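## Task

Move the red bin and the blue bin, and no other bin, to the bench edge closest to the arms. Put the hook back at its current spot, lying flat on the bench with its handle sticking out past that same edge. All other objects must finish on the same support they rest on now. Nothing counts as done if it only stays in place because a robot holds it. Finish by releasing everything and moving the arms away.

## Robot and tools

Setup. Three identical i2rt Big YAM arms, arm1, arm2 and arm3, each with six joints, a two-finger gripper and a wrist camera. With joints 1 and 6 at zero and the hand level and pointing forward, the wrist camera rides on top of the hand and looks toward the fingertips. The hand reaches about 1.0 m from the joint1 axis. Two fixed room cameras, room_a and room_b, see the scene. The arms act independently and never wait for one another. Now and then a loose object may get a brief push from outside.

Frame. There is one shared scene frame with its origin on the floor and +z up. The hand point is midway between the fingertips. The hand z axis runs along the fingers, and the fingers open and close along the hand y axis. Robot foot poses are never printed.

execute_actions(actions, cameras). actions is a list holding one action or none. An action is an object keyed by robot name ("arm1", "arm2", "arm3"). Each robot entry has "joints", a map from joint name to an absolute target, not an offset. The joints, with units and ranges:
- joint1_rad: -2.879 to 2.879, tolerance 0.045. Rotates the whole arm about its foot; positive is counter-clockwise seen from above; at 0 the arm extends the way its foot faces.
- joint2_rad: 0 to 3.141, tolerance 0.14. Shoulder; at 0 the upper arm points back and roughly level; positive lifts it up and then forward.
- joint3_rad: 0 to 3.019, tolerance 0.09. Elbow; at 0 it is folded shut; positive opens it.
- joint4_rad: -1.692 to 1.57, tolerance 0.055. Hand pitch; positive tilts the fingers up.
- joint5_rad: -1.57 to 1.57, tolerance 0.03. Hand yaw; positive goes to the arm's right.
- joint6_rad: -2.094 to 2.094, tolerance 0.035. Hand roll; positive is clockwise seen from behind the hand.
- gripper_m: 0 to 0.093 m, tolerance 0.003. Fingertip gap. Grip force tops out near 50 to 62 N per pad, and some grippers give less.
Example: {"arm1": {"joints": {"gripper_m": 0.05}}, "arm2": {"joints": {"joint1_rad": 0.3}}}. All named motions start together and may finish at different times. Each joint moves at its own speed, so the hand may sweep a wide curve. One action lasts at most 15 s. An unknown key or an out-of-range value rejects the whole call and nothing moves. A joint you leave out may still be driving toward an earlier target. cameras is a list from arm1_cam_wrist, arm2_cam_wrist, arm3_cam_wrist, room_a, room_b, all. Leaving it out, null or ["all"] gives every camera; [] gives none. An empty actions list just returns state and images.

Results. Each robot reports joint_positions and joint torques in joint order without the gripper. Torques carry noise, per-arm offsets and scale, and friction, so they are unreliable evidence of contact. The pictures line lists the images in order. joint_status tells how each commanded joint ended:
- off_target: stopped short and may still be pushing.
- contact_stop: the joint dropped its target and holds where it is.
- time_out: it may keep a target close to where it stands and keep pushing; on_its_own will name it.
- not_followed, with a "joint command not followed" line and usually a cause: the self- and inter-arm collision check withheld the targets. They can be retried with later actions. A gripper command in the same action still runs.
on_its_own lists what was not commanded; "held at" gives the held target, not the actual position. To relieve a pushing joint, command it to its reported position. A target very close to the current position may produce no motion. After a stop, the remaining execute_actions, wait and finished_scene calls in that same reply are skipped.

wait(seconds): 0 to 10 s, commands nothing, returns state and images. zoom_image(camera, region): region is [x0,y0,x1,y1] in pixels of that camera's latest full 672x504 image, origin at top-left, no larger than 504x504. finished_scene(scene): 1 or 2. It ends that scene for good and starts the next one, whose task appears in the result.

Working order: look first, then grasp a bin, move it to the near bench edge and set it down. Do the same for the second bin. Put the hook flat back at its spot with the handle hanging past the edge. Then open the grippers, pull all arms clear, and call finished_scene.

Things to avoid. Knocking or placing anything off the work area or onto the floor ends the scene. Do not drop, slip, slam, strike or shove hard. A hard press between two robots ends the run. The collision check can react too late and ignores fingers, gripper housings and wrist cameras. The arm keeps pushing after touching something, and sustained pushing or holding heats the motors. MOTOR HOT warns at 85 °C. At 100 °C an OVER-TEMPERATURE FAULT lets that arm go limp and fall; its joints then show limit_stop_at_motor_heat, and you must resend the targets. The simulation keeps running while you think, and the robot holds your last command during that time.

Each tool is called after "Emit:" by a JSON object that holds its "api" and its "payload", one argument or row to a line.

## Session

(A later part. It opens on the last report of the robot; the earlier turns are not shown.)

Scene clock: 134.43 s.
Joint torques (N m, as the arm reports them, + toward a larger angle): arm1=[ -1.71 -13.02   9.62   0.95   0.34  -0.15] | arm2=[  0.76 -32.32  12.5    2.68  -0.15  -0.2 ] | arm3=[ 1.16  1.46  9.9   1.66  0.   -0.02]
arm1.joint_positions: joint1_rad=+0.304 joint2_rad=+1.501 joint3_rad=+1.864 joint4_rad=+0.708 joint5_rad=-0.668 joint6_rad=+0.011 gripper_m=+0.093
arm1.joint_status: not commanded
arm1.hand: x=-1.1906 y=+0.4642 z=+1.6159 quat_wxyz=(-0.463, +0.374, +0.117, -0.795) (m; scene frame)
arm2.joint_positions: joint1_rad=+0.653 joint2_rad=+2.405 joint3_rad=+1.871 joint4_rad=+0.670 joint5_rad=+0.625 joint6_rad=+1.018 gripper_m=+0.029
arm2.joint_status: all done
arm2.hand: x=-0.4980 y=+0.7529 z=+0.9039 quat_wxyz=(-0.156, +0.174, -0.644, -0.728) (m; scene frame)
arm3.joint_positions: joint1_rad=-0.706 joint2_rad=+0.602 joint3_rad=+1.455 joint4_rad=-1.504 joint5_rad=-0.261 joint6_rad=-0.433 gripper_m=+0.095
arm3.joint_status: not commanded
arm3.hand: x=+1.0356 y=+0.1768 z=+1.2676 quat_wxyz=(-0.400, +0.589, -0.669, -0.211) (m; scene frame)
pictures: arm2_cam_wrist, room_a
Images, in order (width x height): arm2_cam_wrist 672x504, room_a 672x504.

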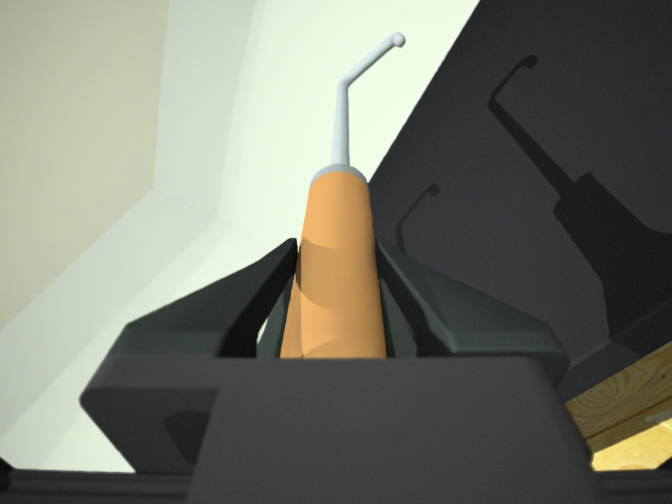

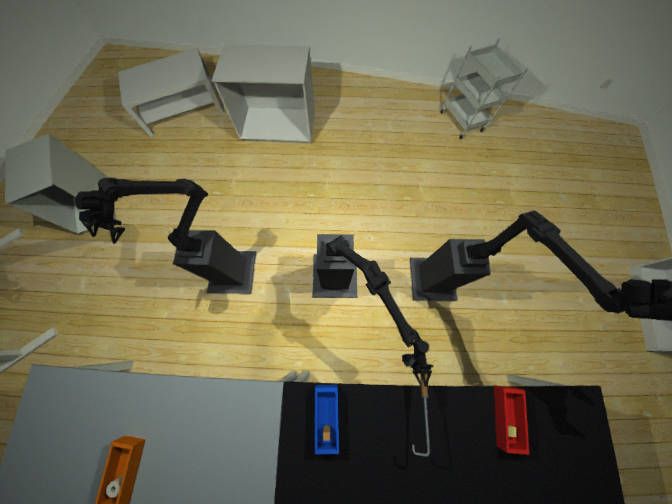

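Need about +0.148.

Emit:
{"api": "execute_actions", "payload": {
  "actions": [
    {"arm2":{"joints":{"joint2_rad":2.49,"joint6_rad":0.72}}}
  ],
  "cameras": ["room_a","arm2_cam_wrist"]
}}

Scene clock: 137.90 s.
Joint torques (N m, as the arm reports them, + toward a larger angle): arm1=[ -1.72 -13.05   9.62   0.95   0.34  -0.15] | arm2=[  0.13 -33.99  12.01   2.46  -0.05  -0.17] | arm3=[ 0.32  2.12  9.67  1.74 -0.01 -0.03]
arm1.joint_positions: joint1_rad=+0.304 joint2_rad=+1.501 joint3_rad=+1.864 joint4_rad=+0.708 joint5_rad=-0.668 joint6_rad=+0.011 gripper_m=+0.093
arm1.joint_status: not commanded
arm1.hand: x=-1.1906 y=+0.4642 z=+1.6159 quat_wxyz=(-0.463, +0.374, +0.117, -0.795) (m; scene frame)
arm2.joint_positions: joint1_rad=+0.653 joint2_rad=+2.551 joint3_rad=+1.871 joint4_rad=+0.679 joint5_rad=+0.622 joint6_rad=+0.735 gripper_m=+0.029
arm2.joint_status: all done
arm2.hand: x=-0.4965 y=+0.7496 z=+0.7797 quat_wxyz=(-0.268, +0.307, -0.638, -0.654) (m; scene frame)
arm3.joint_positions: joint1_rad=-0.706 joint2_rad=+0.602 joint3_rad=+1.455 joint4_rad=-1.504 joint5_rad=-0.261 joint6_rad=-0.433 gripper_m=+0.095
arm3.joint_status: not commanded
arm3.hand: x=+1.0356 y=+0.1768 z=+1.2676 quat_wxyz=(-0.400, +0.589, -0.669, -0.211) (m; scene frame)
pictures: arm2_cam_wrist, room_a
Images, in order (width x height): arm2_cam_wrist 672x504, room_a 672x504.

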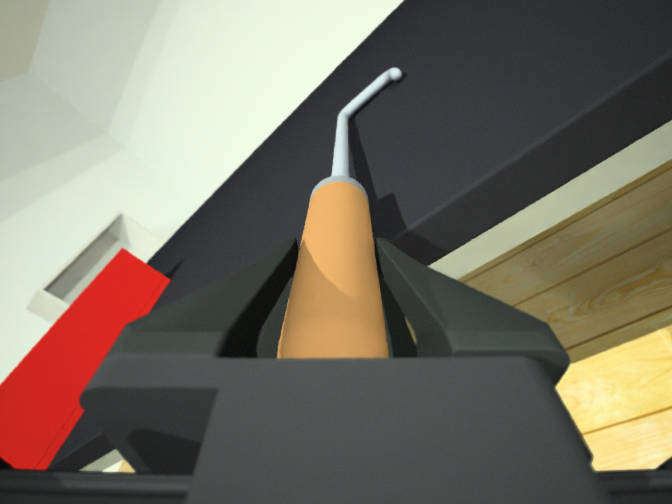

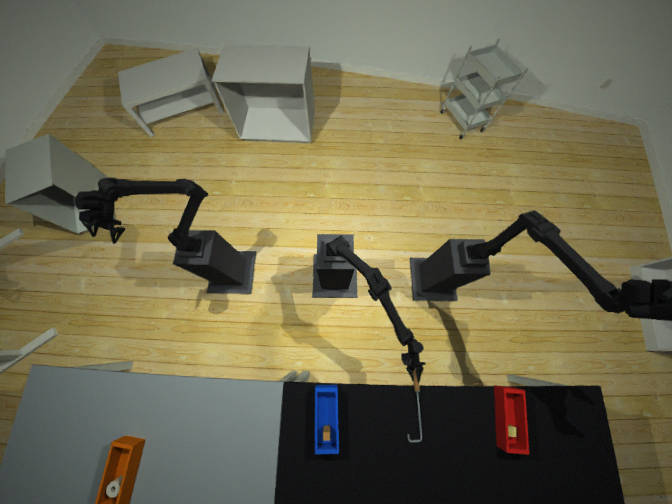

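Emit:
{"api": "execute_actions", "payload": {
  "actions": [
    {"arm2":{"joints":{"gripper_m":0.05}}}
  ],
  "cameras": ["arm2_cam_wrist"]
}}

Emit:
{"api": "execute_actions", "payload": {
  "actions": [
    {"arm2":{"joints":{"gripper_m":0.093,"joint6_rad":0}}}
  ],
  "cameras": ["arm2_cam_wrist"]
}}

Emit:
{"api": "execute_actions", "payload": {
  "actions": [
    {"arm2":{"joints":{"joint2_rad":1.9}}}
  ],
  "cameras": []
}}

Emit:
{"api": "execute_actions", "payload": {
  "actions": [
    {"arm2":{"joints":{"joint2_rad":1.3,"joint1_rad":-0.3}},"arm1":{"joints":{"joint1_rad":-0.67,"joint5_rad":-0.69}}}
  ],
  "cameras": []
}}

Emit:
{"api": "execute_actions", "payload": {
  "actions": [
    {"arm1":{"joints":{"joint2_rad":2.46}}}
  ],
  "cameras": ["room_a","arm1_cam_wrist"]
}}

Scene clock: 143.80 s.
Joint torques (N m, as the arm reports them, + toward a larger angle): arm1=[ -1.71 -13.05   9.62   0.94   0.34  -0.15] | arm2=[  0.31 -28.48  11.67   1.6   -0.09  -0.14] | arm3=[0.81 1.57 9.92 1.73 0.01 0.01]
arm1.joint_positions: joint1_rad=+0.304 joint2_rad=+1.501 joint3_rad=+1.864 joint4_rad=+0.708 joint5_rad=-0.668 joint6_rad=+0.011 gripper_m=+0.093
arm1.joint_status: not commanded
arm1.hand: x=-1.1906 y=+0.4642 z=+1.6159 quat_wxyz=(-0.463, +0.374, +0.117, -0.795) (m; scene frame)
arm2.joint_positions: joint1_rad=+0.653 joint2_rad=+2.489 joint3_rad=+1.879 joint4_rad=+0.699 joint5_rad=+0.622 joint6_rad=+0.733 gripper_m=+0.050
arm2.joint_status: all done
arm2.hand: x=-0.4999 y=+0.7537 z=+0.8422 quat_wxyz=(-0.261, +0.279, -0.621, -0.684) (m; scene frame)
arm3.joint_positions: joint1_rad=-0.706 joint2_rad=+0.602 joint3_rad=+1.455 joint4_rad=-1.504 joint5_rad=-0.261 joint6_rad=-0.433 gripper_m=+0.095
arm3.joint_status: not commanded
arm3.hand: x=+1.0356 y=+0.1768 z=+1.2676 quat_wxyz=(-0.400, +0.589, -0.669, -0.211) (m; scene frame)
pictures: arm2_cam_wrist
Images, in order (width x height): arm2_cam_wrist 672x504.

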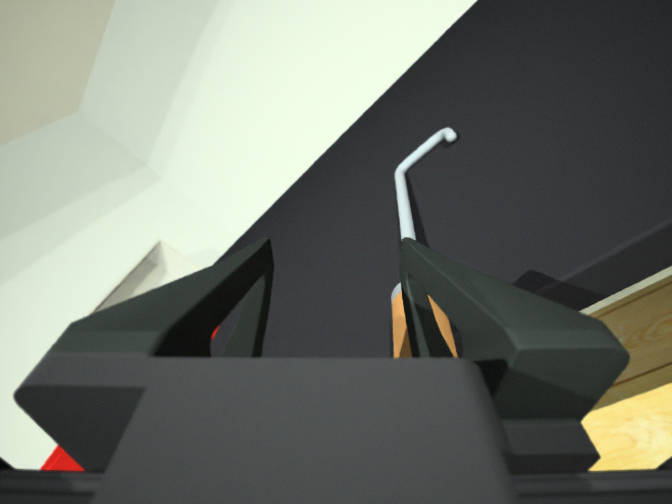

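Scene clock: 145.50 s.
Joint torques (N m, as the arm reports them, + toward a larger angle): arm1=[ -1.73 -13.03   9.62   0.94   0.34  -0.15] | arm2=[  0.14 -28.18  11.77   1.81  -0.07  -0.1 ] | arm3=[ 0.93  1.89  9.94  1.66  0.05 -0.01]
arm1.joint_positions: joint1_rad=+0.304 joint2_rad=+1.501 joint3_rad=+1.864 joint4_rad=+0.708 joint5_rad=-0.668 joint6_rad=+0.011 gripper_m=+0.093
arm1.joint_status: not commanded
arm1.hand: x=-1.1906 y=+0.4642 z=+1.6159 quat_wxyz=(-0.463, +0.374, +0.117, -0.795) (m; scene frame)
arm2.joint_positions: joint1_rad=+0.653 joint2_rad=+2.489 joint3_rad=+1.879 joint4_rad=+0.699 joint5_rad=+0.622 joint6_rad=+0.014 gripper_m=+0.093
arm2.joint_status: all done
arm2.hand: x=-0.4999 y=+0.7537 z=+0.8422 quat_wxyz=(-0.485, +0.480, -0.483, -0.548) (m; scene frame)
arm3.joint_positions: joint1_rad=-0.706 joint2_rad=+0.602 joint3_rad=+1.455 joint4_rad=-1.504 joint5_rad=-0.261 joint6_rad=-0.433 gripper_m=+0.095
arm3.joint_status: not commanded
arm3.hand: x=+1.0356 y=+0.1768 z=+1.2676 quat_wxyz=(-0.400, +0.589, -0.669, -0.211) (m; scene frame)
pictures: arm2_cam_wrist
Images, in order (width x height): arm2_cam_wrist 672x504.

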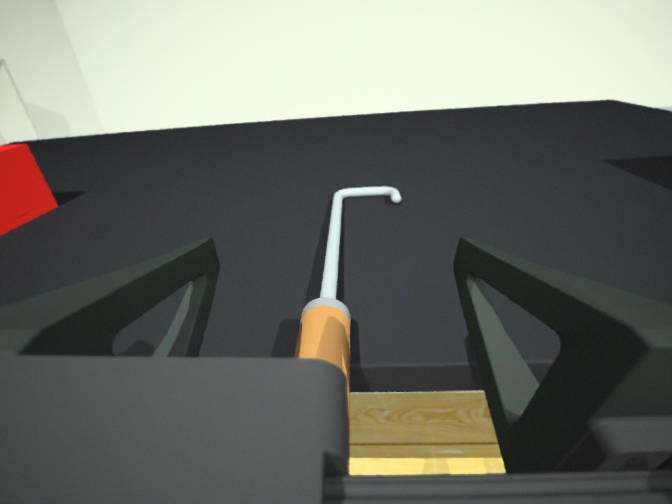

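Scene clock: 147.53 s.
Joint torques (N m, as the arm reports them, + toward a larger angle): arm1=[ -1.72 -13.01   9.62   0.95   0.34  -0.15] | arm2=[  0.03 -23.4    8.8    0.87  -0.31  -0.13] | arm3=[ 1.25  1.81  9.72  1.65 -0.02 -0.01]
arm1.joint_positions: joint1_rad=+0.304 joint2_rad=+1.501 joint3_rad=+1.864 joint4_rad=+0.708 joint5_rad=-0.668 joint6_rad=+0.011 gripper_m=+0.093
arm1.joint_status: not commanded
arm1.hand: x=-1.1906 y=+0.4642 z=+1.6159 quat_wxyz=(-0.463, +0.374, +0.117, -0.795) (m; scene frame)
arm2.joint_positions: joint1_rad=+0.653 joint2_rad=+1.907 joint3_rad=+1.929 joint4_rad=+0.710 joint5_rad=+0.622 joint6_rad=+0.013 gripper_m=+0.093
arm2.joint_status: all done
arm2.hand: x=-0.4136 y=+0.6467 z=+1.3520 quat_wxyz=(-0.482, +0.228, -0.420, -0.734) (m; scene frame)
arm3.joint_positions: joint1_rad=-0.706 joint2_rad=+0.602 joint3_rad=+1.455 joint4_rad=-1.504 joint5_rad=-0.261 joint6_rad=-0.433 gripper_m=+0.095
arm3.joint_status: not commanded
arm3.hand: x=+1.0356 y=+0.1768 z=+1.2676 quat_wxyz=(-0.400, +0.589, -0.669, -0.211) (m; scene frame)
pictures: none
No camera images: the call's "cameras" was empty. Leave "cameras" out to get every camera's image.

Scene clock: 149.70 s.
Joint torques (N m, as the arm reports them, + toward a larger angle): arm1=[ -1.17 -13.52   9.6    0.96   0.44  -0.15] | arm2=[-1.   -7.97  6.39 -0.19 -0.4  -0.11] | arm3=[ 0.81  1.42  9.72  1.76 -0.02  0.02]
arm1.joint_positions: joint1_rad=-0.674 joint2_rad=+1.505 joint3_rad=+1.864 joint4_rad=+0.708 joint5_rad=-0.689 joint6_rad=+0.011 gripper_m=+0.093
arm1.joint_status: all done
arm1.hand: x=-0.6927 y=+0.4855 z=+1.6088 quat_wxyz=(-0.776, +0.396, -0.071, -0.485) (m; scene frame)
arm2.joint_positions: joint1_rad=-0.295 joint2_rad=+1.299 joint3_rad=+1.928 joint4_rad=+0.711 joint5_rad=+0.622 joint6_rad=+0.012 gripper_m=+0.093
arm2.joint_status: all done
arm2.hand: x=+0.1691 y=+0.3041 z=+1.6829 quat_wxyz=(-0.770, -0.176, -0.270, -0.551) (m; scene frame)
arm3.joint_positions: joint1_rad=-0.706 joint2_rad=+0.602 joint3_rad=+1.455 joint4_rad=-1.504 joint5_rad=-0.261 joint6_rad=-0.433 gripper_m=+0.095
arm3.joint_status: not commanded
arm3.hand: x=+1.0356 y=+0.1768 z=+1.2676 quat_wxyz=(-0.400, +0.589, -0.669, -0.211) (m; scene frame)
pictures: none
No camera images: the call's "cameras" was empty. Leave "cameras" out to get every camera's image.

Scene clock: 151.70 s.
Joint torques (N m, as the arm reports them, + toward a larger angle): arm1=[ -1.08 -25.96  11.31   2.01   0.04  -0.2 ] | arm2=[-1.09 -7.81  6.41 -0.21 -0.39 -0.14] | arm3=[ 0.94  1.16  9.78  1.67  0.   -0.01]
arm1.joint_positions: joint1_rad=-0.674 joint2_rad=+2.471 joint3_rad=+1.837 joint4_rad=+0.707 joint5_rad=-0.689 joint6_rad=+0.011 gripper_m=+0.093
arm1.joint_status: all done
arm1.hand: x=-0.4833 y=+0.7632 z=+0.8807 quat_wxyz=(-0.511, +0.502, -0.470, -0.515) (m; scene frame)
arm2.joint_positions: joint1_rad=-0.295 joint2_rad=+1.299 joint3_rad=+1.928 joint4_rad=+0.711 joint5_rad=+0.622 joint6_rad=+0.012 gripper_m=+0.093
arm2.joint_status: not commanded
arm2.hand: x=+0.1691 y=+0.3041 z=+1.6829 quat_wxyz=(-0.770, -0.176, -0.270, -0.551) (m; scene frame)
arm3.joint_positions: joint1_rad=-0.706 joint2_rad=+0.602 joint3_rad=+1.455 joint4_rad=-1.504 joint5_rad=-0.261 joint6_rad=-0.433 gripper_m=+0.095
arm3.joint_status: not commanded
arm3.hand: x=+1.0356 y=+0.1768 z=+1.2676 quat_wxyz=(-0.400, +0.589, -0.669, -0.211) (m; scene frame)
pictures: arm1_cam_wrist, room_a
Images, in order (width x height): arm1_cam_wrist 672x504, room_a 672x504.

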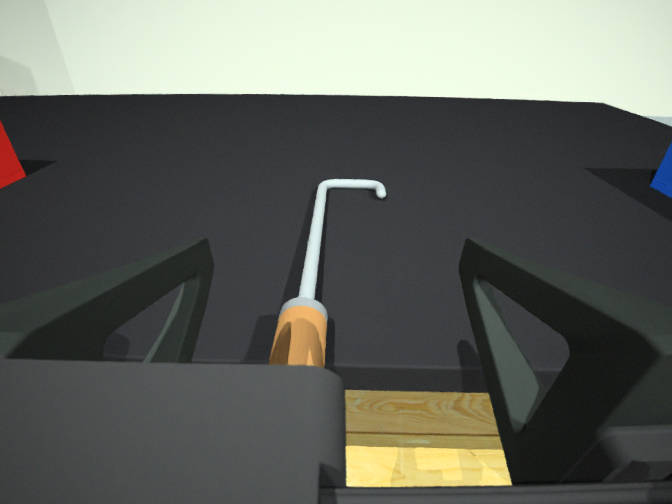

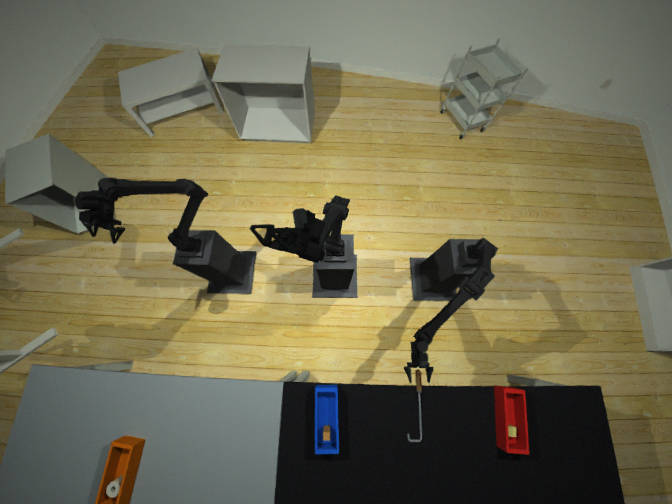

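Emit:
{"api": "execute_actions", "payload": {
  "actions": [
    {"arm1":{"joints":{"joint1_rad":-0.652,"joint2_rad":2.535,"joint3_rad":1.83,"joint4_rad":0.755,"joint5_rad":-0.67}}}
  ],
  "cameras": ["arm1_cam_wrist"]
}}

Scene clock: 155.13 s.
Joint torques (N m, as the arm reports them, + toward a larger angle): arm1=[ -0.93 -24.57   8.19   2.13   0.15  -0.21] | arm2=[-0.87 -7.44  6.37 -0.19 -0.42 -0.13] | arm3=[ 1.07  2.05  9.81  1.77  0.02 -0.02]
arm1.joint_positions: joint1_rad=-0.657 joint2_rad=+2.529 joint3_rad=+1.823 joint4_rad=+0.739 joint5_rad=-0.672 joint6_rad=+0.011 gripper_m=+0.093
arm1.joint_status: all done
arm1.hand: x=-0.4981 y=+0.7654 z=+0.8302 quat_wxyz=(-0.497, +0.504, -0.484, -0.514) (m; scene frame)
arm2.joint_positions: joint1_rad=-0.295 joint2_rad=+1.299 joint3_rad=+1.928 joint4_rad=+0.711 joint5_rad=+0.622 joint6_rad=+0.012 gripper_m=+0.093
arm2.joint_status: not commanded
arm2.hand: x=+0.1691 y=+0.3041 z=+1.6829 quat_wxyz=(-0.770, -0.176, -0.270, -0.551) (m; scene frame)
arm3.joint_positions: joint1_rad=-0.706 joint2_rad=+0.602 joint3_rad=+1.455 joint4_rad=-1.504 joint5_rad=-0.261 joint6_rad=-0.433 gripper_m=+0.095
arm3.joint_status: not commanded
arm3.hand: x=+1.0356 y=+0.1768 z=+1.2676 quat_wxyz=(-0.400, +0.589, -0.669, -0.211) (m; scene frame)
pictures: arm1_cam_wrist
Images, in order (width x height): arm1_cam_wrist 672x504.

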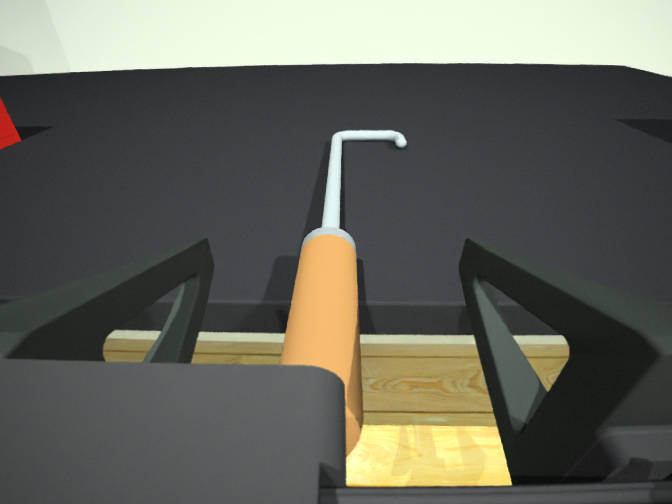

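Emit:
{"api": "execute_actions", "payload": {
  "actions": [
    {"arm1":{"joints":{"joint2_rad":2.565,"joint3_rad":1.795,"joint4_rad":0.78}}}
  ],
  "cameras": ["arm1_cam_wrist"]
}}

Scene clock: 157.33 s.
Joint torques (N m, as the arm reports them, + toward a larger angle): arm1=[ -1.16 -23.82   7.74   2.17   0.12  -0.21] | arm2=[-0.84 -7.65  6.38 -0.15 -0.41 -0.12] | arm3=[ 0.89  1.2   9.93  1.84  0.03 -0.02]
arm1.joint_positions: joint1_rad=-0.657 joint2_rad=+2.552 joint3_rad=+1.791 joint4_rad=+0.762 joint5_rad=-0.672 joint6_rad=+0.011 gripper_m=+0.093
arm1.joint_status: all done
arm1.hand: x=-0.5043 y=+0.7571 z=+0.8004 quat_wxyz=(-0.486, +0.505, -0.496, -0.513) (m; scene frame)
arm2.joint_positions: joint1_rad=-0.295 joint2_rad=+1.299 joint3_rad=+1.928 joint4_rad=+0.711 joint5_rad=+0.622 joint6_rad=+0.012 gripper_m=+0.093
arm2.joint_status: not commanded
arm2.hand: x=+0.1691 y=+0.3041 z=+1.6829 quat_wxyz=(-0.770, -0.176, -0.270, -0.551) (m; scene frame)
arm3.joint_positions: joint1_rad=-0.706 joint2_rad=+0.602 joint3_rad=+1.455 joint4_rad=-1.504 joint5_rad=-0.261 joint6_rad=-0.433 gripper_m=+0.095
arm3.joint_status: not commanded
arm3.hand: x=+1.0356 y=+0.1768 z=+1.2676 quat_wxyz=(-0.400, +0.589, -0.669, -0.211) (m; scene frame)
pictures: arm1_cam_wrist
Images, in order (width x height): arm1_cam_wrist 672x504.

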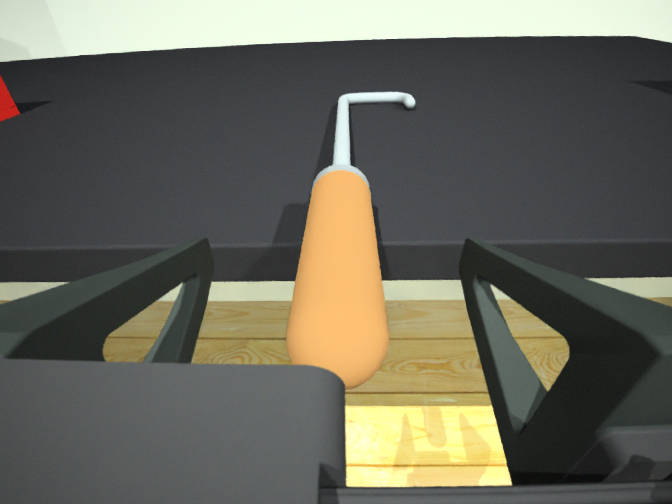

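Emit:
{"api": "execute_actions", "payload": {
  "actions": [
    {"arm1":{"joints":{"joint2_rad":2.572,"joint6_rad":1.45,"gripper_m":0.048}}}
  ],
  "cameras": ["arm1_cam_wrist"]
}}

Emit:
{"api": "execute_actions", "payload": {
  "actions": [
    {"arm1":{"joints":{"gripper_m":0}}}
  ],
  "cameras": ["arm1_cam_wrist"]
}}

Emit:
{"api": "execute_actions", "payload": {
  "actions": [
    {"arm1":{"joints":{"joint2_rad":2.15}}}
  ],
  "cameras": ["arm1_cam_wrist","room_a"]
}}

Scene clock: 161.87 s.
Joint torques (N m, as the arm reports them, + toward a larger angle): arm1=[ -1.12 -23.37   7.72   2.25   0.12  -0.02] | arm2=[-0.91 -7.64  6.44 -0.12 -0.39 -0.12] | arm3=[ 0.69  1.73  9.83  1.72 -0.01  0.01]
arm1.joint_positions: joint1_rad=-0.657 joint2_rad=+2.552 joint3_rad=+1.791 joint4_rad=+0.762 joint5_rad=-0.672 joint6_rad=+1.435 gripper_m=+0.048
arm1.joint_status: all done
arm1.hand: x=-0.5043 y=+0.7571 z=+0.8004 quat_wxyz=(-0.033, +0.059, -0.705, -0.706) (m; scene frame)
arm2.joint_positions: joint1_rad=-0.295 joint2_rad=+1.299 joint3_rad=+1.928 joint4_rad=+0.711 joint5_rad=+0.622 joint6_rad=+0.012 gripper_m=+0.093
arm2.joint_status: not commanded
arm2.hand: x=+0.1691 y=+0.3041 z=+1.6829 quat_wxyz=(-0.770, -0.176, -0.270, -0.551) (m; scene frame)
arm3.joint_positions: joint1_rad=-0.706 joint2_rad=+0.602 joint3_rad=+1.455 joint4_rad=-1.504 joint5_rad=-0.261 joint6_rad=-0.433 gripper_m=+0.095
arm3.joint_status: not commanded
arm3.hand: x=+1.0356 y=+0.1768 z=+1.2676 quat_wxyz=(-0.400, +0.589, -0.669, -0.211) (m; scene frame)
pictures: arm1_cam_wrist
Images, in order (width x height): arm1_cam_wrist 672x504.

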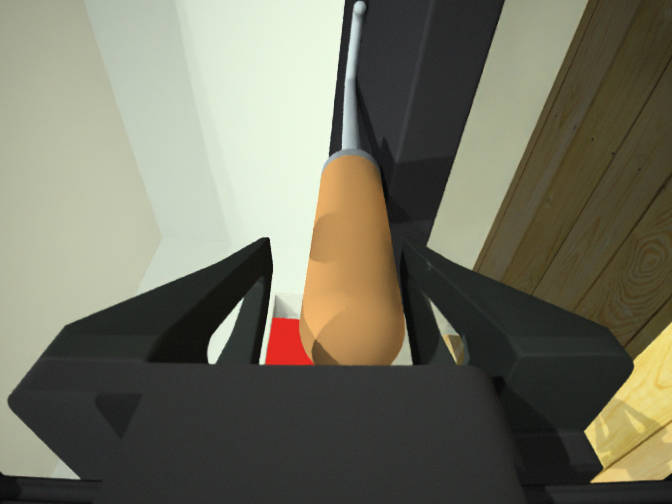

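Scene clock: 162.47 s.
Joint torques (N m, as the arm reports them, + toward a larger angle): arm1=[ -1.14 -23.91   7.69   2.1    0.07  -0.01] | arm2=[-0.61 -7.82  6.41 -0.14 -0.43 -0.11] | arm3=[ 1.09  1.44  9.8   1.65  0.   -0.01]
arm1.joint_positions: joint1_rad=-0.657 joint2_rad=+2.559 joint3_rad=+1.791 joint4_rad=+0.767 joint5_rad=-0.671 joint6_rad=+1.436 gripper_m=+0.029
arm1.joint_status: gripper_m off_target (ended at +0.029, target +0.000)
arm1.hand: x=-0.5046 y=+0.7563 z=+0.7951 quat_wxyz=(-0.033, +0.057, -0.706, -0.705) (m; scene frame)
arm2.joint_positions: joint1_rad=-0.295 joint2_rad=+1.299 joint3_rad=+1.928 joint4_rad=+0.711 joint5_rad=+0.622 joint6_rad=+0.012 gripper_m=+0.093
arm2.joint_status: not commanded
arm2.hand: x=+0.1691 y=+0.3041 z=+1.6829 quat_wxyz=(-0.770, -0.176, -0.270, -0.551) (m; scene frame)
arm3.joint_positions: joint1_rad=-0.706 joint2_rad=+0.602 joint3_rad=+1.455 joint4_rad=-1.504 joint5_rad=-0.261 joint6_rad=-0.433 gripper_m=+0.095
arm3.joint_status: not commanded
arm3.hand: x=+1.0356 y=+0.1768 z=+1.2676 quat_wxyz=(-0.400, +0.589, -0.669, -0.211) (m; scene frame)
pictures: arm1_cam_wrist
Images, in order (width x height): arm1_cam_wrist 672x504.

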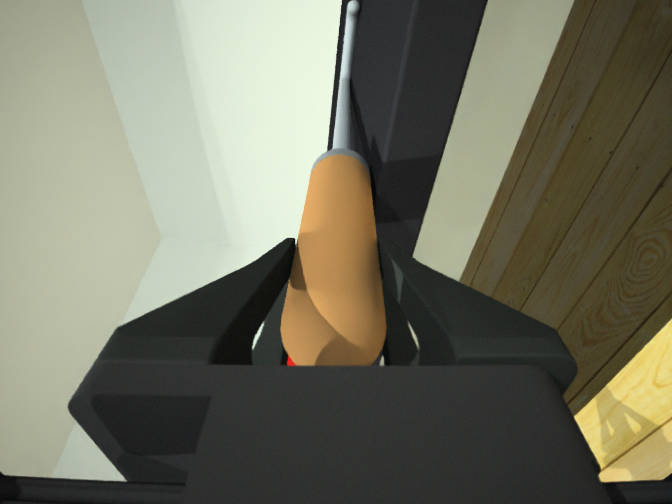

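Scene clock: 164.27 s.
Joint torques (N m, as the arm reports them, + toward a larger angle): arm1=[ -1.13 -26.85  11.9    2.5    0.38  -0.06] | arm2=[-1.09 -7.47  6.42 -0.19 -0.41 -0.12] | arm3=[ 0.82  0.79  9.89  1.72  0.   -0.01]
arm1.joint_positions: joint1_rad=-0.656 joint2_rad=+2.196 joint3_rad=+1.754 joint4_rad=+0.751 joint5_rad=-0.675 joint6_rad=+1.441 gripper_m=+0.029
arm1.joint_status: all done
arm1.hand: x=-0.5134 y=+0.7444 z=+1.0770 quat_wxyz=(-0.101, +0.117, -0.607, -0.779) (m; scene frame)
arm2.joint_positions: joint1_rad=-0.295 joint2_rad=+1.299 joint3_rad=+1.928 joint4_rad=+0.711 joint5_rad=+0.622 joint6_rad=+0.012 gripper_m=+0.093
arm2.joint_status: not commanded
arm2.hand: x=+0.1691 y=+0.3041 z=+1.6829 quat_wxyz=(-0.770, -0.176, -0.270, -0.551) (m; scene frame)
arm3.joint_positions: joint1_rad=-0.706 joint2_rad=+0.602 joint3_rad=+1.455 joint4_rad=-1.504 joint5_rad=-0.261 joint6_rad=-0.433 gripper_m=+0.095
arm3.joint_status: not commanded
arm3.hand: x=+1.0356 y=+0.1768 z=+1.2676 quat_wxyz=(-0.400, +0.589, -0.669, -0.211) (m; scene frame)
pictures: arm1_cam_wrist, room_a
Images, in order (width x height): arm1_cam_wrist 672x504, room_a 672x504.

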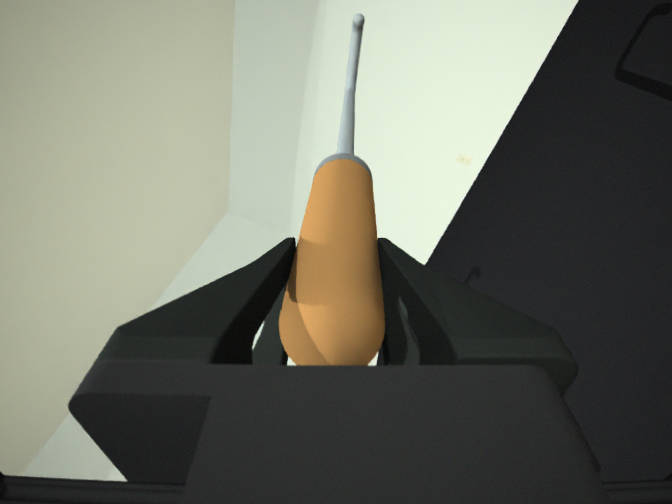

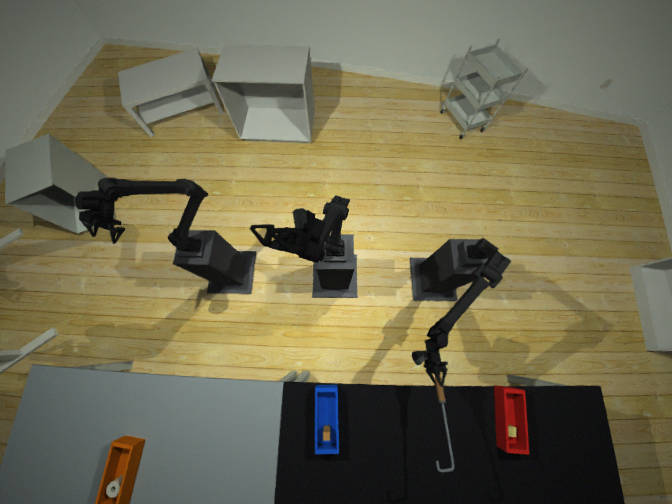

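Emit:
{"api": "execute_actions", "payload": {
  "actions": [
    {"arm1":{"joints":{"joint1_rad":0.67,"joint2_rad":2.3,"joint3_rad":2.03,"joint4_rad":0.72,"joint5_rad":0.9}}}
  ],
  "cameras": []
}}

Emit:
{"api": "execute_actions", "payload": {
  "actions": [
    {"arm1":{"joints":{"joint2_rad":2.54}}}
  ],
  "cameras": ["arm1_cam_wrist","room_a"]
}}

Scene clock: 169.33 s.
Joint torques (N m, as the arm reports them, + toward a larger angle): arm1=[ -1.96 -29.84  14.35   2.75  -0.37  -0.08] | arm2=[-0.67 -7.54  6.41 -0.12 -0.41 -0.13] | arm3=[ 1.05  1.34  9.79  1.7  -0.03  0.01]
arm1.joint_positions: joint1_rad=+0.675 joint2_rad=+2.362 joint3_rad=+1.958 joint4_rad=+0.678 joint5_rad=+0.905 joint6_rad=+1.442 gripper_m=+0.029
arm1.joint_status: all done
arm1.hand: x=-1.3775 y=+0.7523 z=+1.0315 quat_wxyz=(-0.051, -0.104, -0.639, -0.761) (m; scene frame)
arm2.joint_positions: joint1_rad=-0.295 joint2_rad=+1.299 joint3_rad=+1.928 joint4_rad=+0.711 joint5_rad=+0.622 joint6_rad=+0.012 gripper_m=+0.093
arm2.joint_status: not commanded
arm2.hand: x=+0.1691 y=+0.3041 z=+1.6829 quat_wxyz=(-0.770, -0.176, -0.270, -0.551) (m; scene frame)
arm3.joint_positions: joint1_rad=-0.706 joint2_rad=+0.602 joint3_rad=+1.455 joint4_rad=-1.504 joint5_rad=-0.261 joint6_rad=-0.433 gripper_m=+0.095
arm3.joint_status: not commanded
arm3.hand: x=+1.0356 y=+0.1768 z=+1.2676 quat_wxyz=(-0.400, +0.589, -0.669, -0.211) (m; scene frame)
pictures: none
No camera images: the call's "cameras" was empty. Leave "cameras" out to get every camera's image.

Scene clock: 170.77 s.
Joint torques (N m, as the arm reports them, + toward a larger angle): arm1=[ -1.76 -31.65  12.11   2.61  -0.06  -0.08] | arm2=[-1.06 -7.46  6.41 -0.12 -0.42 -0.09] | arm3=[ 0.58  1.04  9.65  1.66  0.01 -0.01]
arm1.joint_positions: joint1_rad=+0.675 joint2_rad=+2.616 joint3_rad=+1.975 joint4_rad=+0.685 joint5_rad=+0.902 joint6_rad=+1.442 gripper_m=+0.029
arm1.joint_status: all done
arm1.hand: x=-1.3832 y=+0.7563 z=+0.8252 quat_wxyz=(-0.105, -0.041, -0.698, -0.707) (m; scene frame)
arm2.joint_positions: joint1_rad=-0.295 joint2_rad=+1.299 joint3_rad=+1.928 joint4_rad=+0.711 joint5_rad=+0.622 joint6_rad=+0.012 gripper_m=+0.093
arm2.joint_status: not commanded
arm2.hand: x=+0.1691 y=+0.3041 z=+1.6829 quat_wxyz=(-0.770, -0.176, -0.270, -0.551) (m; scene frame)
arm3.joint_positions: joint1_rad=-0.706 joint2_rad=+0.602 joint3_rad=+1.455 joint4_rad=-1.504 joint5_rad=-0.261 joint6_rad=-0.433 gripper_m=+0.095
arm3.joint_status: not commanded
arm3.hand: x=+1.0356 y=+0.1768 z=+1.2676 quat_wxyz=(-0.400, +0.589, -0.669, -0.211) (m; scene frame)
pictures: arm1_cam_wrist, room_a
Images, in order (width x height): arm1_cam_wrist 672x504, room_a 672x504.

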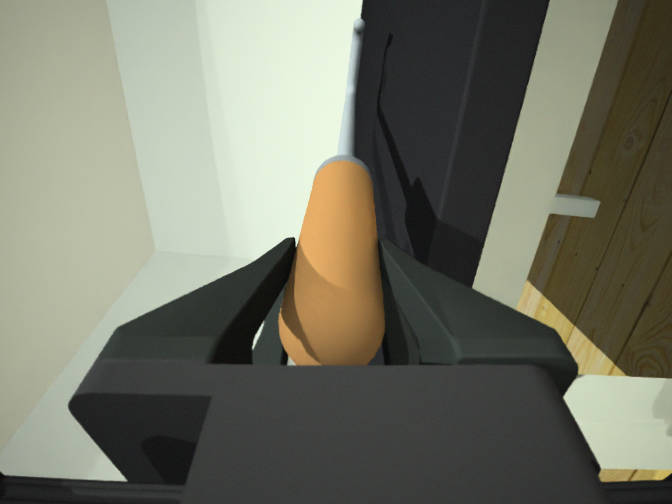

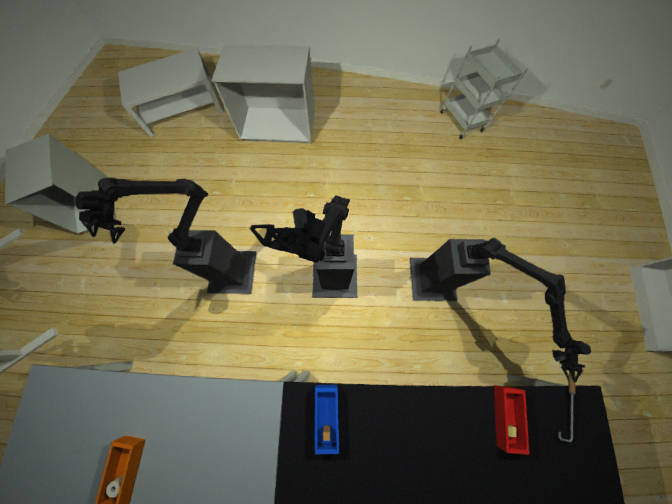

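Emit:
{"api": "execute_actions", "payload": {
  "actions": [
    {"arm1":{"joints":{"joint5_rad":0.98,"joint1_rad":0.665,"joint2_rad":2.59}}}
  ],
  "cameras": ["arm1_cam_wrist","room_a"]
}}

Scene clock: 173.13 s.
Joint torques (N m, as the arm reports them, + toward a larger angle): arm1=[ -1.39 -27.76  12.08   2.57  -0.01  -0.09] | arm2=[-0.96 -7.39  6.47 -0.14 -0.41 -0.13] | arm3=[ 0.89  1.53  9.95  1.68 -0.04 -0.08]
arm1.joint_positions: joint1_rad=+0.668 joint2_rad=+2.616 joint3_rad=+1.975 joint4_rad=+0.685 joint5_rad=+0.981 joint6_rad=+1.442 gripper_m=+0.029
arm1.joint_status: all done
arm1.hand: x=-1.3646 y=+0.7562 z=+0.8246 quat_wxyz=(-0.135, -0.071, -0.697, -0.701) (m; scene frame)
arm2.joint_positions: joint1_rad=-0.295 joint2_rad=+1.299 joint3_rad=+1.928 joint4_rad=+0.711 joint5_rad=+0.622 joint6_rad=+0.012 gripper_m=+0.093
arm2.joint_status: not commanded
arm2.hand: x=+0.1691 y=+0.3041 z=+1.6829 quat_wxyz=(-0.770, -0.176, -0.270, -0.551) (m; scene frame)
arm3.joint_positions: joint1_rad=-0.706 joint2_rad=+0.602 joint3_rad=+1.455 joint4_rad=-1.504 joint5_rad=-0.261 joint6_rad=-0.433 gripper_m=+0.095
arm3.joint_status: not commanded
arm3.hand: x=+1.0356 y=+0.1768 z=+1.2676 quat_wxyz=(-0.400, +0.589, -0.669, -0.211) (m; scene frame)
pictures: arm1_cam_wrist, room_a
Images, in order (width x height): arm1_cam_wrist 672x504, room_a 672x504.

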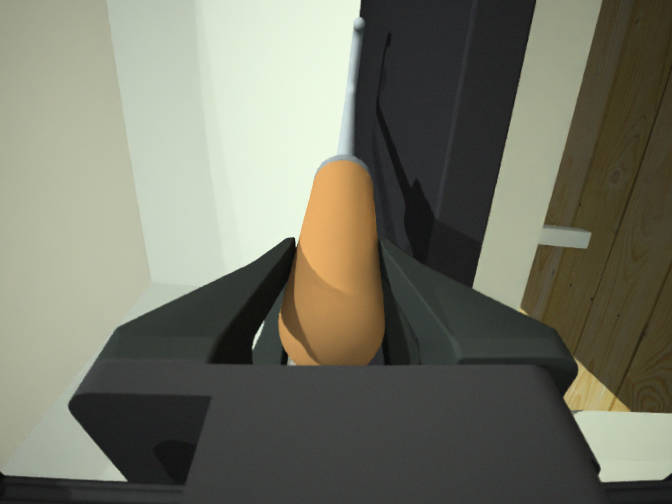

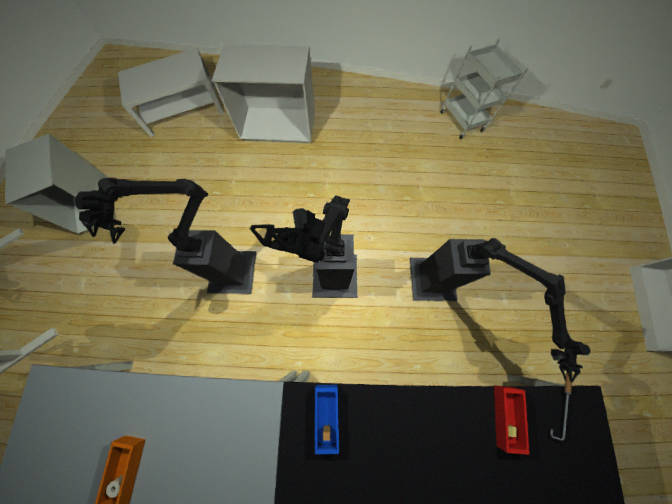

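Emit:
{"api": "execute_actions", "payload": {
  "actions": [
    {"arm1":{"joints":{"joint2_rad":2.64,"joint3_rad":2.0,"joint5_rad":0.95}}}
  ],
  "cameras": ["arm1_cam_wrist"]
}}

Scene clock: 175.37 s.
Joint torques (N m, as the arm reports them, + toward a larger angle): arm1=[ -1.58 -26.81   9.63   2.12   0.11  -0.1 ] | arm2=[-0.91 -7.35  6.42 -0.17 -0.41 -0.12] | arm3=[ 0.73  1.51  9.94  1.71 -0.04 -0.01]
arm1.joint_positions: joint1_rad=+0.668 joint2_rad=+2.653 joint3_rad=+1.975 joint4_rad=+0.699 joint5_rad=+0.949 joint6_rad=+1.444 gripper_m=+0.029
arm1.joint_status: all done
arm1.hand: x=-1.3676 y=+0.7546 z=+0.7964 quat_wxyz=(-0.129, -0.054, -0.702, -0.698) (m; scene frame)
arm2.joint_positions: joint1_rad=-0.295 joint2_rad=+1.299 joint3_rad=+1.928 joint4_rad=+0.711 joint5_rad=+0.622 joint6_rad=+0.012 gripper_m=+0.093
arm2.joint_status: not commanded
arm2.hand: x=+0.1691 y=+0.3041 z=+1.6829 quat_wxyz=(-0.770, -0.176, -0.270, -0.551) (m; scene frame)
arm3.joint_positions: joint1_rad=-0.706 joint2_rad=+0.602 joint3_rad=+1.455 joint4_rad=-1.504 joint5_rad=-0.261 joint6_rad=-0.433 gripper_m=+0.095
arm3.joint_status: not commanded
arm3.hand: x=+1.0356 y=+0.1768 z=+1.2676 quat_wxyz=(-0.400, +0.589, -0.669, -0.211) (m; scene frame)
pictures: arm1_cam_wrist
Images, in order (width x height): arm1_cam_wrist 672x504.

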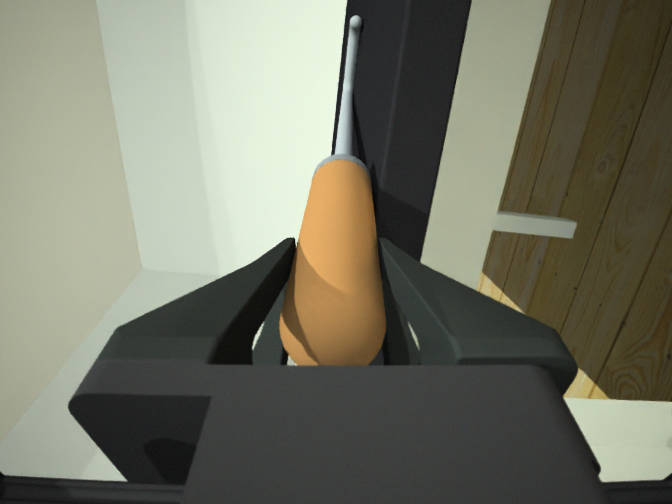

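Emit:
{"api": "execute_actions", "payload": {
  "actions": [
    {"arm1":{"joints":{"joint2_rad":2.655,"gripper_m":0.075}}}
  ],
  "cameras": ["arm1_cam_wrist"]
}}

Emit:
{"api": "execute_actions", "payload": {
  "actions": [
    {"arm1":{"joints":{"joint1_rad":1.1}}}
  ],
  "cameras": ["room_a"]
}}

Scene clock: 180.10 s.
Joint torques (N m, as the arm reports them, + toward a larger angle): arm1=[ -1.58 -25.36   9.65   1.94   0.1   -0.1 ] | arm2=[-1.06 -7.33  6.39 -0.13 -0.43 -0.12] | arm3=[1.04 2.34 9.89 1.65 0.01 0.  ]
arm1.joint_positions: joint1_rad=+0.668 joint2_rad=+2.653 joint3_rad=+1.975 joint4_rad=+0.703 joint5_rad=+0.949 joint6_rad=+1.444 gripper_m=+0.075
arm1.joint_status: all done
arm1.hand: x=-1.3675 y=+0.7546 z=+0.7972 quat_wxyz=(-0.128, -0.056, -0.701, -0.699) (m; scene frame)
arm2.joint_positions: joint1_rad=-0.295 joint2_rad=+1.299 joint3_rad=+1.928 joint4_rad=+0.711 joint5_rad=+0.622 joint6_rad=+0.012 gripper_m=+0.093
arm2.joint_status: not commanded
arm2.hand: x=+0.1691 y=+0.3041 z=+1.6829 quat_wxyz=(-0.770, -0.176, -0.270, -0.551) (m; scene frame)
arm3.joint_positions: joint1_rad=-0.706 joint2_rad=+0.602 joint3_rad=+1.455 joint4_rad=-1.504 joint5_rad=-0.261 joint6_rad=-0.433 gripper_m=+0.095
arm3.joint_status: not commanded
arm3.hand: x=+1.0356 y=+0.1768 z=+1.2676 quat_wxyz=(-0.400, +0.589, -0.669, -0.211) (m; scene frame)
pictures: arm1_cam_wrist
Images, in order (width x height): arm1_cam_wrist 672x504.

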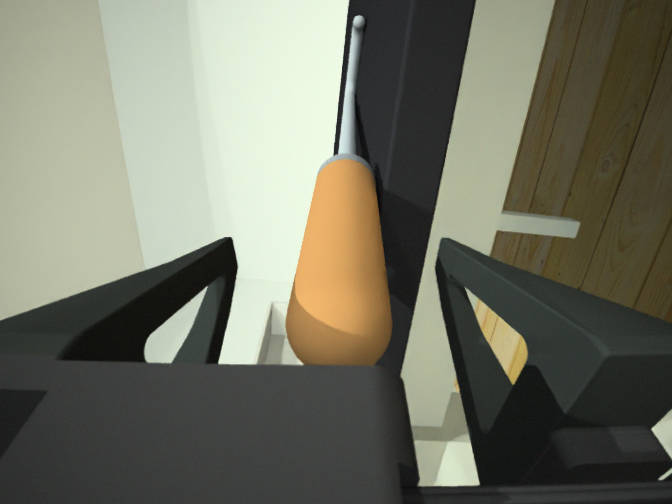

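Scene clock: 182.13 s.
Joint torques (N m, as the arm reports them, + toward a larger angle): arm1=[ -1.68 -25.62   9.65   1.99   0.07  -0.1 ] | arm2=[-0.79 -7.41  6.41 -0.18 -0.41 -0.12] | arm3=[1.2  1.93 9.82 1.64 0.02 0.01]
arm1.joint_positions: joint1_rad=+1.104 joint2_rad=+2.653 joint3_rad=+1.975 joint4_rad=+0.703 joint5_rad=+0.949 joint6_rad=+1.444 gripper_m=+0.075
arm1.joint_status: all done
arm1.hand: x=-1.6441 y=+0.4992 z=+0.7997 quat_wxyz=(+0.027, +0.097, -0.696, -0.711) (m; scene frame)
arm2.joint_positions: joint1_rad=-0.295 joint2_rad=+1.299 joint3_rad=+1.928 joint4_rad=+0.711 joint5_rad=+0.622 joint6_rad=+0.012 gripper_m=+0.093
arm2.joint_status: not commanded
arm2.hand: x=+0.1691 y=+0.3041 z=+1.6829 quat_wxyz=(-0.770, -0.176, -0.270, -0.551) (m; scene frame)
arm3.joint_positions: joint1_rad=-0.706 joint2_rad=+0.602 joint3_rad=+1.455 joint4_rad=-1.504 joint5_rad=-0.261 joint6_rad=-0.433 gripper_m=+0.095
arm3.joint_status: not commanded
arm3.hand: x=+1.0356 y=+0.1768 z=+1.2676 quat_wxyz=(-0.400, +0.589, -0.669, -0.211) (m; scene frame)
pictures: room_a
Images, in order (width x height): room_a 672x504.

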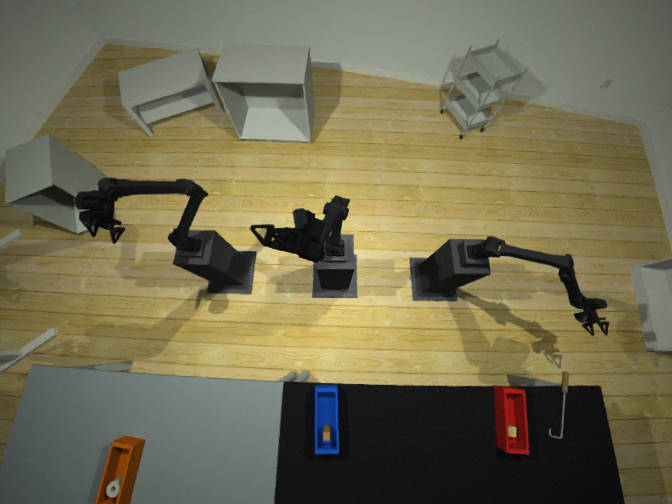

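Emit:
{"api": "finished_scene", "payload": {
  "scene": 2
}}

The scene is finished: the task was done.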